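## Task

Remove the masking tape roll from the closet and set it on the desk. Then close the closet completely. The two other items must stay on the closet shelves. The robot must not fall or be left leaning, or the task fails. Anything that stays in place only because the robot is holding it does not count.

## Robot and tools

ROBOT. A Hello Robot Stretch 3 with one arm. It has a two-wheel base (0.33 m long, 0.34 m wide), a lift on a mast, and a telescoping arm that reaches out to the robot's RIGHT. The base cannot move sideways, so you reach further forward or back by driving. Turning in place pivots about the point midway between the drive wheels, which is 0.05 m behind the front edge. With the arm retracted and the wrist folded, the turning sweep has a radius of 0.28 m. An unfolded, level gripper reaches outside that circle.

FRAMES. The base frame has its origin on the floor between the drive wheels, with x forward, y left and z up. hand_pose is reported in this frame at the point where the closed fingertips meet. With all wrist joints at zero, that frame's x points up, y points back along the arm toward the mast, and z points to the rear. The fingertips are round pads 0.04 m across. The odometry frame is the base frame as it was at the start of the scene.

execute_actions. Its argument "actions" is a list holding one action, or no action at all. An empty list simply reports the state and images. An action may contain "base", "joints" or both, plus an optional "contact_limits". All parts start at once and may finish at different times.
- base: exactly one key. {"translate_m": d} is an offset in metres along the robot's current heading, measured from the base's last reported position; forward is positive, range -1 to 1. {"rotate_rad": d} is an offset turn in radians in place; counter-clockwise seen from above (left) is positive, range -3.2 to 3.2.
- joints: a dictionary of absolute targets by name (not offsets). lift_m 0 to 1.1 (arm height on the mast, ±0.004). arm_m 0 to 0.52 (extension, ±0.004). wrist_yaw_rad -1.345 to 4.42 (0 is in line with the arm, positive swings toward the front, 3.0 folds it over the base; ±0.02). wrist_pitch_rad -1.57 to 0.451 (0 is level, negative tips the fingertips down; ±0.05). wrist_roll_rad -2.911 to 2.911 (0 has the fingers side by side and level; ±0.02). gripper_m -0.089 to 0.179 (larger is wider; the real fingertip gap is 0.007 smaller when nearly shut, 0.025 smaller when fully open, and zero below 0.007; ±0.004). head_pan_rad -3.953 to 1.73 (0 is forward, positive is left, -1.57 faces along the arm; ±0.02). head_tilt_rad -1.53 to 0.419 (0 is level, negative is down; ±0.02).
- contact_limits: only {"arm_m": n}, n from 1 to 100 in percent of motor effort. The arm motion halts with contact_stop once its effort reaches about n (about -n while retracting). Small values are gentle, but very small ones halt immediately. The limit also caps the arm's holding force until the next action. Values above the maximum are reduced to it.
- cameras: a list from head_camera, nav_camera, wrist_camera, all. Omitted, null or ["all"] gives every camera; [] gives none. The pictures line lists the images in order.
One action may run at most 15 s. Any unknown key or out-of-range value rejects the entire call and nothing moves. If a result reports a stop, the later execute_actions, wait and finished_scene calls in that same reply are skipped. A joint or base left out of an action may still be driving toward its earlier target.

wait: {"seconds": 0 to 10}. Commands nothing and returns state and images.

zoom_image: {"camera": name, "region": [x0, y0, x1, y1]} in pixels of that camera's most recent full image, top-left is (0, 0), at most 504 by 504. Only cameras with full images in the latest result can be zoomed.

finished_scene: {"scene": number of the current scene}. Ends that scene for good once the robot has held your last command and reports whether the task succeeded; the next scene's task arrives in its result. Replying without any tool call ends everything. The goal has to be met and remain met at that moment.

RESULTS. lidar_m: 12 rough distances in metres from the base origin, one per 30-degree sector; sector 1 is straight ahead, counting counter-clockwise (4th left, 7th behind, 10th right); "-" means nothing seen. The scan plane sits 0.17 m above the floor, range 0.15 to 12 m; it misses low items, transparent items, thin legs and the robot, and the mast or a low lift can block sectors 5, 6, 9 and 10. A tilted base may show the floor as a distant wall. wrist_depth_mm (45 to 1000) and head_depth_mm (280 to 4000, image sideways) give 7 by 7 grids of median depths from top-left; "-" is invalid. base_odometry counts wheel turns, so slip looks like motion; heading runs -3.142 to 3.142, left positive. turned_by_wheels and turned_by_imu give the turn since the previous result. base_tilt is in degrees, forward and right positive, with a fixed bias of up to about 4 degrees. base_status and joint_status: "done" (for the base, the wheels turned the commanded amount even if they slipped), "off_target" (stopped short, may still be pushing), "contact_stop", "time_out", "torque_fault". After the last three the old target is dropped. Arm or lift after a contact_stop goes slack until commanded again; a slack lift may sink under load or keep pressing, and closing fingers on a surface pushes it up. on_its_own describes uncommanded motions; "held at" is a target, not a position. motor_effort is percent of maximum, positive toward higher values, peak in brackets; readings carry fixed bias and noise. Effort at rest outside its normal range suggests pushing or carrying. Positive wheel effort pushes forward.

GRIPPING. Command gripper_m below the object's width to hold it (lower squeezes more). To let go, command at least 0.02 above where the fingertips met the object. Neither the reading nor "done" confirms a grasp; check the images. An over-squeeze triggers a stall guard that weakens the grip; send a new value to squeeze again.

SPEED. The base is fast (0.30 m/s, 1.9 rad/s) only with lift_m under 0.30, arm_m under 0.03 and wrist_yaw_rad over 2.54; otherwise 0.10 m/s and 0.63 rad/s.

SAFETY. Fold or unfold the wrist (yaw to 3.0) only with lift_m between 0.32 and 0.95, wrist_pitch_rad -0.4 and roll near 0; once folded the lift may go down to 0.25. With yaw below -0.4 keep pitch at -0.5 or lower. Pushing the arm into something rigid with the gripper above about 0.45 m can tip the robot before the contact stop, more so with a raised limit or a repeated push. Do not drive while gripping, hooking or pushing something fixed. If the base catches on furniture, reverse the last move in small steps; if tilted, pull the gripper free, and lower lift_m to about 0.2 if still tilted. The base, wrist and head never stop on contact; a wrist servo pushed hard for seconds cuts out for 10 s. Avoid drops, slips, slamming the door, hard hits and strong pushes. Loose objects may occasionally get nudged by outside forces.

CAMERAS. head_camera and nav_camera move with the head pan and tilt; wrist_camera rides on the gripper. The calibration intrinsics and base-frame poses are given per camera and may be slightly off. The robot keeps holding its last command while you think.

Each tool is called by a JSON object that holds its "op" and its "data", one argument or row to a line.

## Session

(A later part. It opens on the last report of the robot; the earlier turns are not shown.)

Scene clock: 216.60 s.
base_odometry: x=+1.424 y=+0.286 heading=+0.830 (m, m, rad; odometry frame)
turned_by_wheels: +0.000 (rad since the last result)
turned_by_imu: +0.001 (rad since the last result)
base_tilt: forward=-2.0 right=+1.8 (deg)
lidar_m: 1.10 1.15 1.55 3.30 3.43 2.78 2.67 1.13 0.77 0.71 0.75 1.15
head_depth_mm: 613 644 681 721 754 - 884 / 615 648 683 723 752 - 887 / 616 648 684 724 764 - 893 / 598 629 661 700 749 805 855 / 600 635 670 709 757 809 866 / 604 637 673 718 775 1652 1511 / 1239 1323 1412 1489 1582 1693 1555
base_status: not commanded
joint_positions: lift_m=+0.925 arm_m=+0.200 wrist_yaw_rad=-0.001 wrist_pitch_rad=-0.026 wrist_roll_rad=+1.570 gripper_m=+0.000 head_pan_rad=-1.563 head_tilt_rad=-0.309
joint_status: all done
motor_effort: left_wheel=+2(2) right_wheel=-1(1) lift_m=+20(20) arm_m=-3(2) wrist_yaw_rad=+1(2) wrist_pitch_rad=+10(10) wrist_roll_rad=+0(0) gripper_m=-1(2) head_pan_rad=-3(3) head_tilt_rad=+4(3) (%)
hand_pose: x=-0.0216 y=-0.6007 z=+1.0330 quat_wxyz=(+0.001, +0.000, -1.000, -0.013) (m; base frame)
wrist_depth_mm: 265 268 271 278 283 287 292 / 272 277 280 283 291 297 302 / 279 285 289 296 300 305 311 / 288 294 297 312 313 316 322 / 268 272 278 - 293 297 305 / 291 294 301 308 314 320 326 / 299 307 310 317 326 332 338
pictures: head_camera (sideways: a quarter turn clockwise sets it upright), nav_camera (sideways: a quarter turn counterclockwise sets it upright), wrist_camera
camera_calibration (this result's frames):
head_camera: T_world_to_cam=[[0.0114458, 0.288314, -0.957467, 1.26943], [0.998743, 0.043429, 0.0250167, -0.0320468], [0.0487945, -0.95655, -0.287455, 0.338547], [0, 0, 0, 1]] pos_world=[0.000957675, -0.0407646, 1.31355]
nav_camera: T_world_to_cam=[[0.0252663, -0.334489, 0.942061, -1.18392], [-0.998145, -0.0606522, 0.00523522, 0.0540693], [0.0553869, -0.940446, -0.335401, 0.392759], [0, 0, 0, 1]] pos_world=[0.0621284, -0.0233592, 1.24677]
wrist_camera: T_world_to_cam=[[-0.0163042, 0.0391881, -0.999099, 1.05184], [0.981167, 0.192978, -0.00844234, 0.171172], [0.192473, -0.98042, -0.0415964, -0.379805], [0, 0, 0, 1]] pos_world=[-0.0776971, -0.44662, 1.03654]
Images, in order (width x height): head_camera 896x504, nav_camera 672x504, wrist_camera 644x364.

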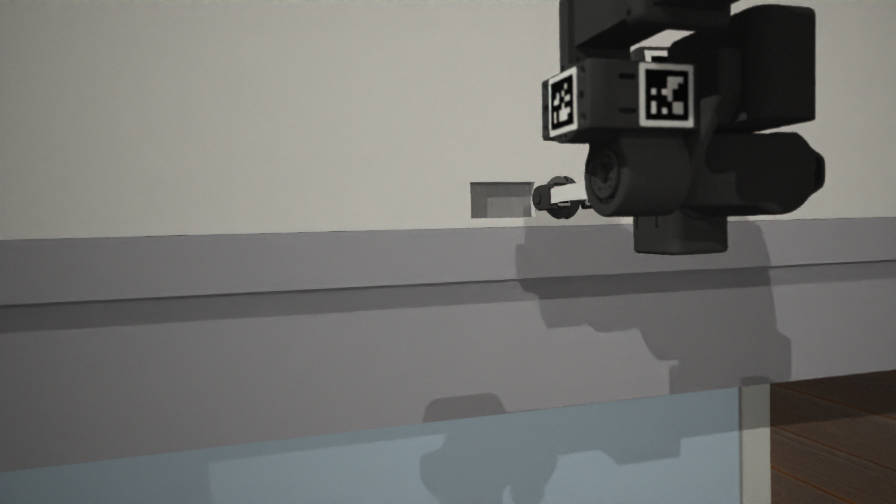

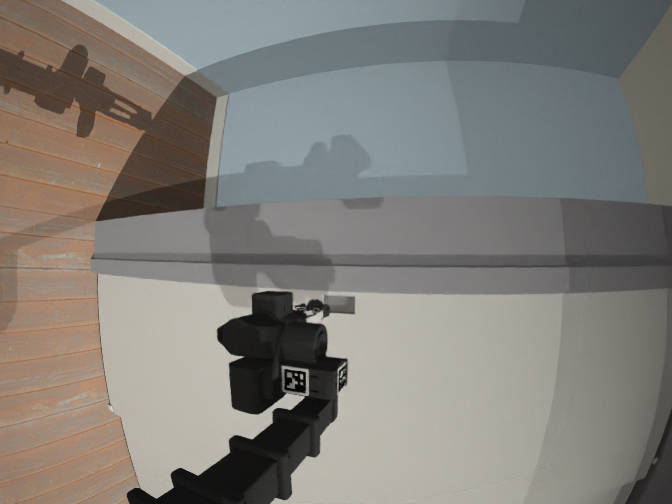

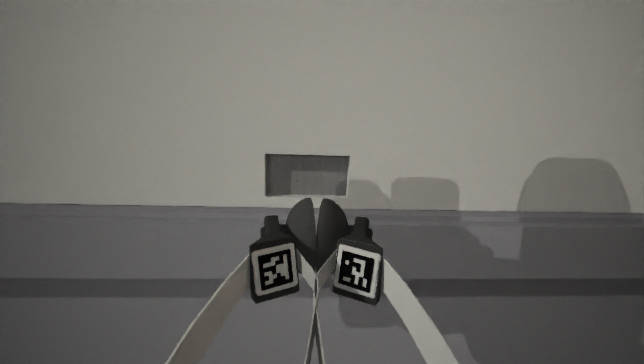

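{"op": "execute_actions", "data": {
  "actions": [
    {"joints":{"head_pan_rad":-2.5,"head_tilt_rad":0.0}}
  ],
  "cameras": ["head_camera"]
}}

Scene clock: 219.17 s.
base_odometry: x=+1.424 y=+0.286 heading=+0.830 (m, m, rad; odometry frame)
turned_by_wheels: +0.000 (rad since the last result)
turned_by_imu: +0.001 (rad since the last result)
base_tilt: forward=-2.0 right=+1.9 (deg)
lidar_m: 1.10 1.14 1.55 3.30 3.44 2.77 2.67 1.13 0.78 0.71 0.75 1.15
head_depth_mm: 1931 2622 2658 2665 2672 2683 2228 / 1828 2687 2814 2792 2766 2755 2052 / 1342 1347 1347 1340 1342 1343 1338 / 1208 1234 1231 1219 1220 1208 1199 / 1090 1086 1078 1077 1067 1065 1060 / 972 967 960 958 899 896 892 / 826 820 818 815 811 807 805
base_status: not commanded
joint_positions: lift_m=+0.925 arm_m=+0.200 wrist_yaw_rad=-0.001 wrist_pitch_rad=-0.026 wrist_roll_rad=+1.570 gripper_m=+0.000 head_pan_rad=-2.493 head_tilt_rad=-0.014
joint_status: all done
motor_effort: left_wheel=+2(2) right_wheel=-1(1) lift_m=+20(20) arm_m=-3(3) wrist_yaw_rad=+1(1) wrist_pitch_rad=+10(10) wrist_roll_rad=+0(0) gripper_m=-2(2) head_pan_rad=-3(33) head_tilt_rad=+6(23) (%)
hand_pose: x=-0.0216 y=-0.6007 z=+1.0330 quat_wxyz=(+0.001, +0.000, -1.000, -0.013) (m; base frame)
wrist_depth_mm: 265 268 272 277 282 287 292 / 271 276 280 286 291 295 302 / 279 285 290 293 301 305 313 / 288 293 299 311 313 315 324 / 268 274 277 - 290 297 305 / 290 294 300 309 313 319 327 / 302 305 315 319 324 334 338
pictures: head_camera (sideways: a quarter turn clockwise sets it upright)
camera_calibration (this result's frames):
head_camera: T_world_to_cam=[[0.0059051, -0.0126492, -0.999903, 1.32508], [0.636763, -0.770941, 0.0135132, -0.01487], [-0.771037, -0.636781, 0.00350205, -0.0351906], [0, 0, 0, 1]] pos_world=[-0.0254894, -0.0171114, 1.32528]
Images, in order (width x height): head_camera 896x504.

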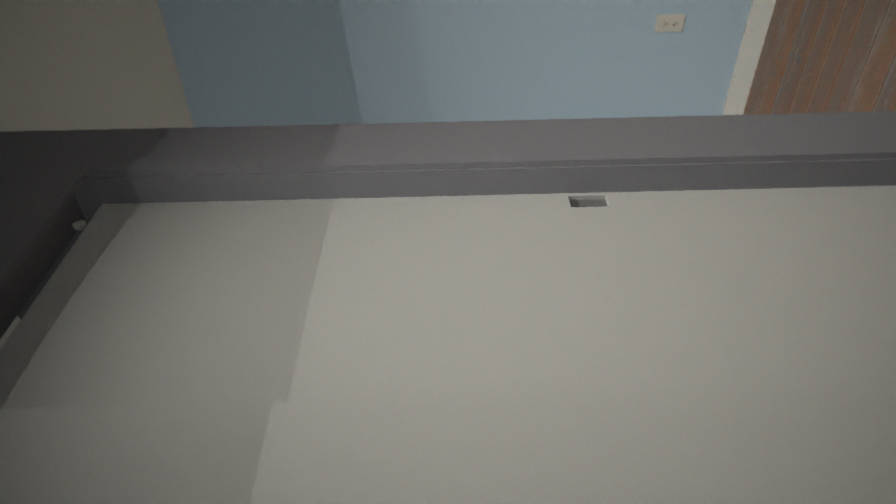

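{"op": "finished_scene", "data": {
  "scene": 1
}}

The scene is finished: the task was done.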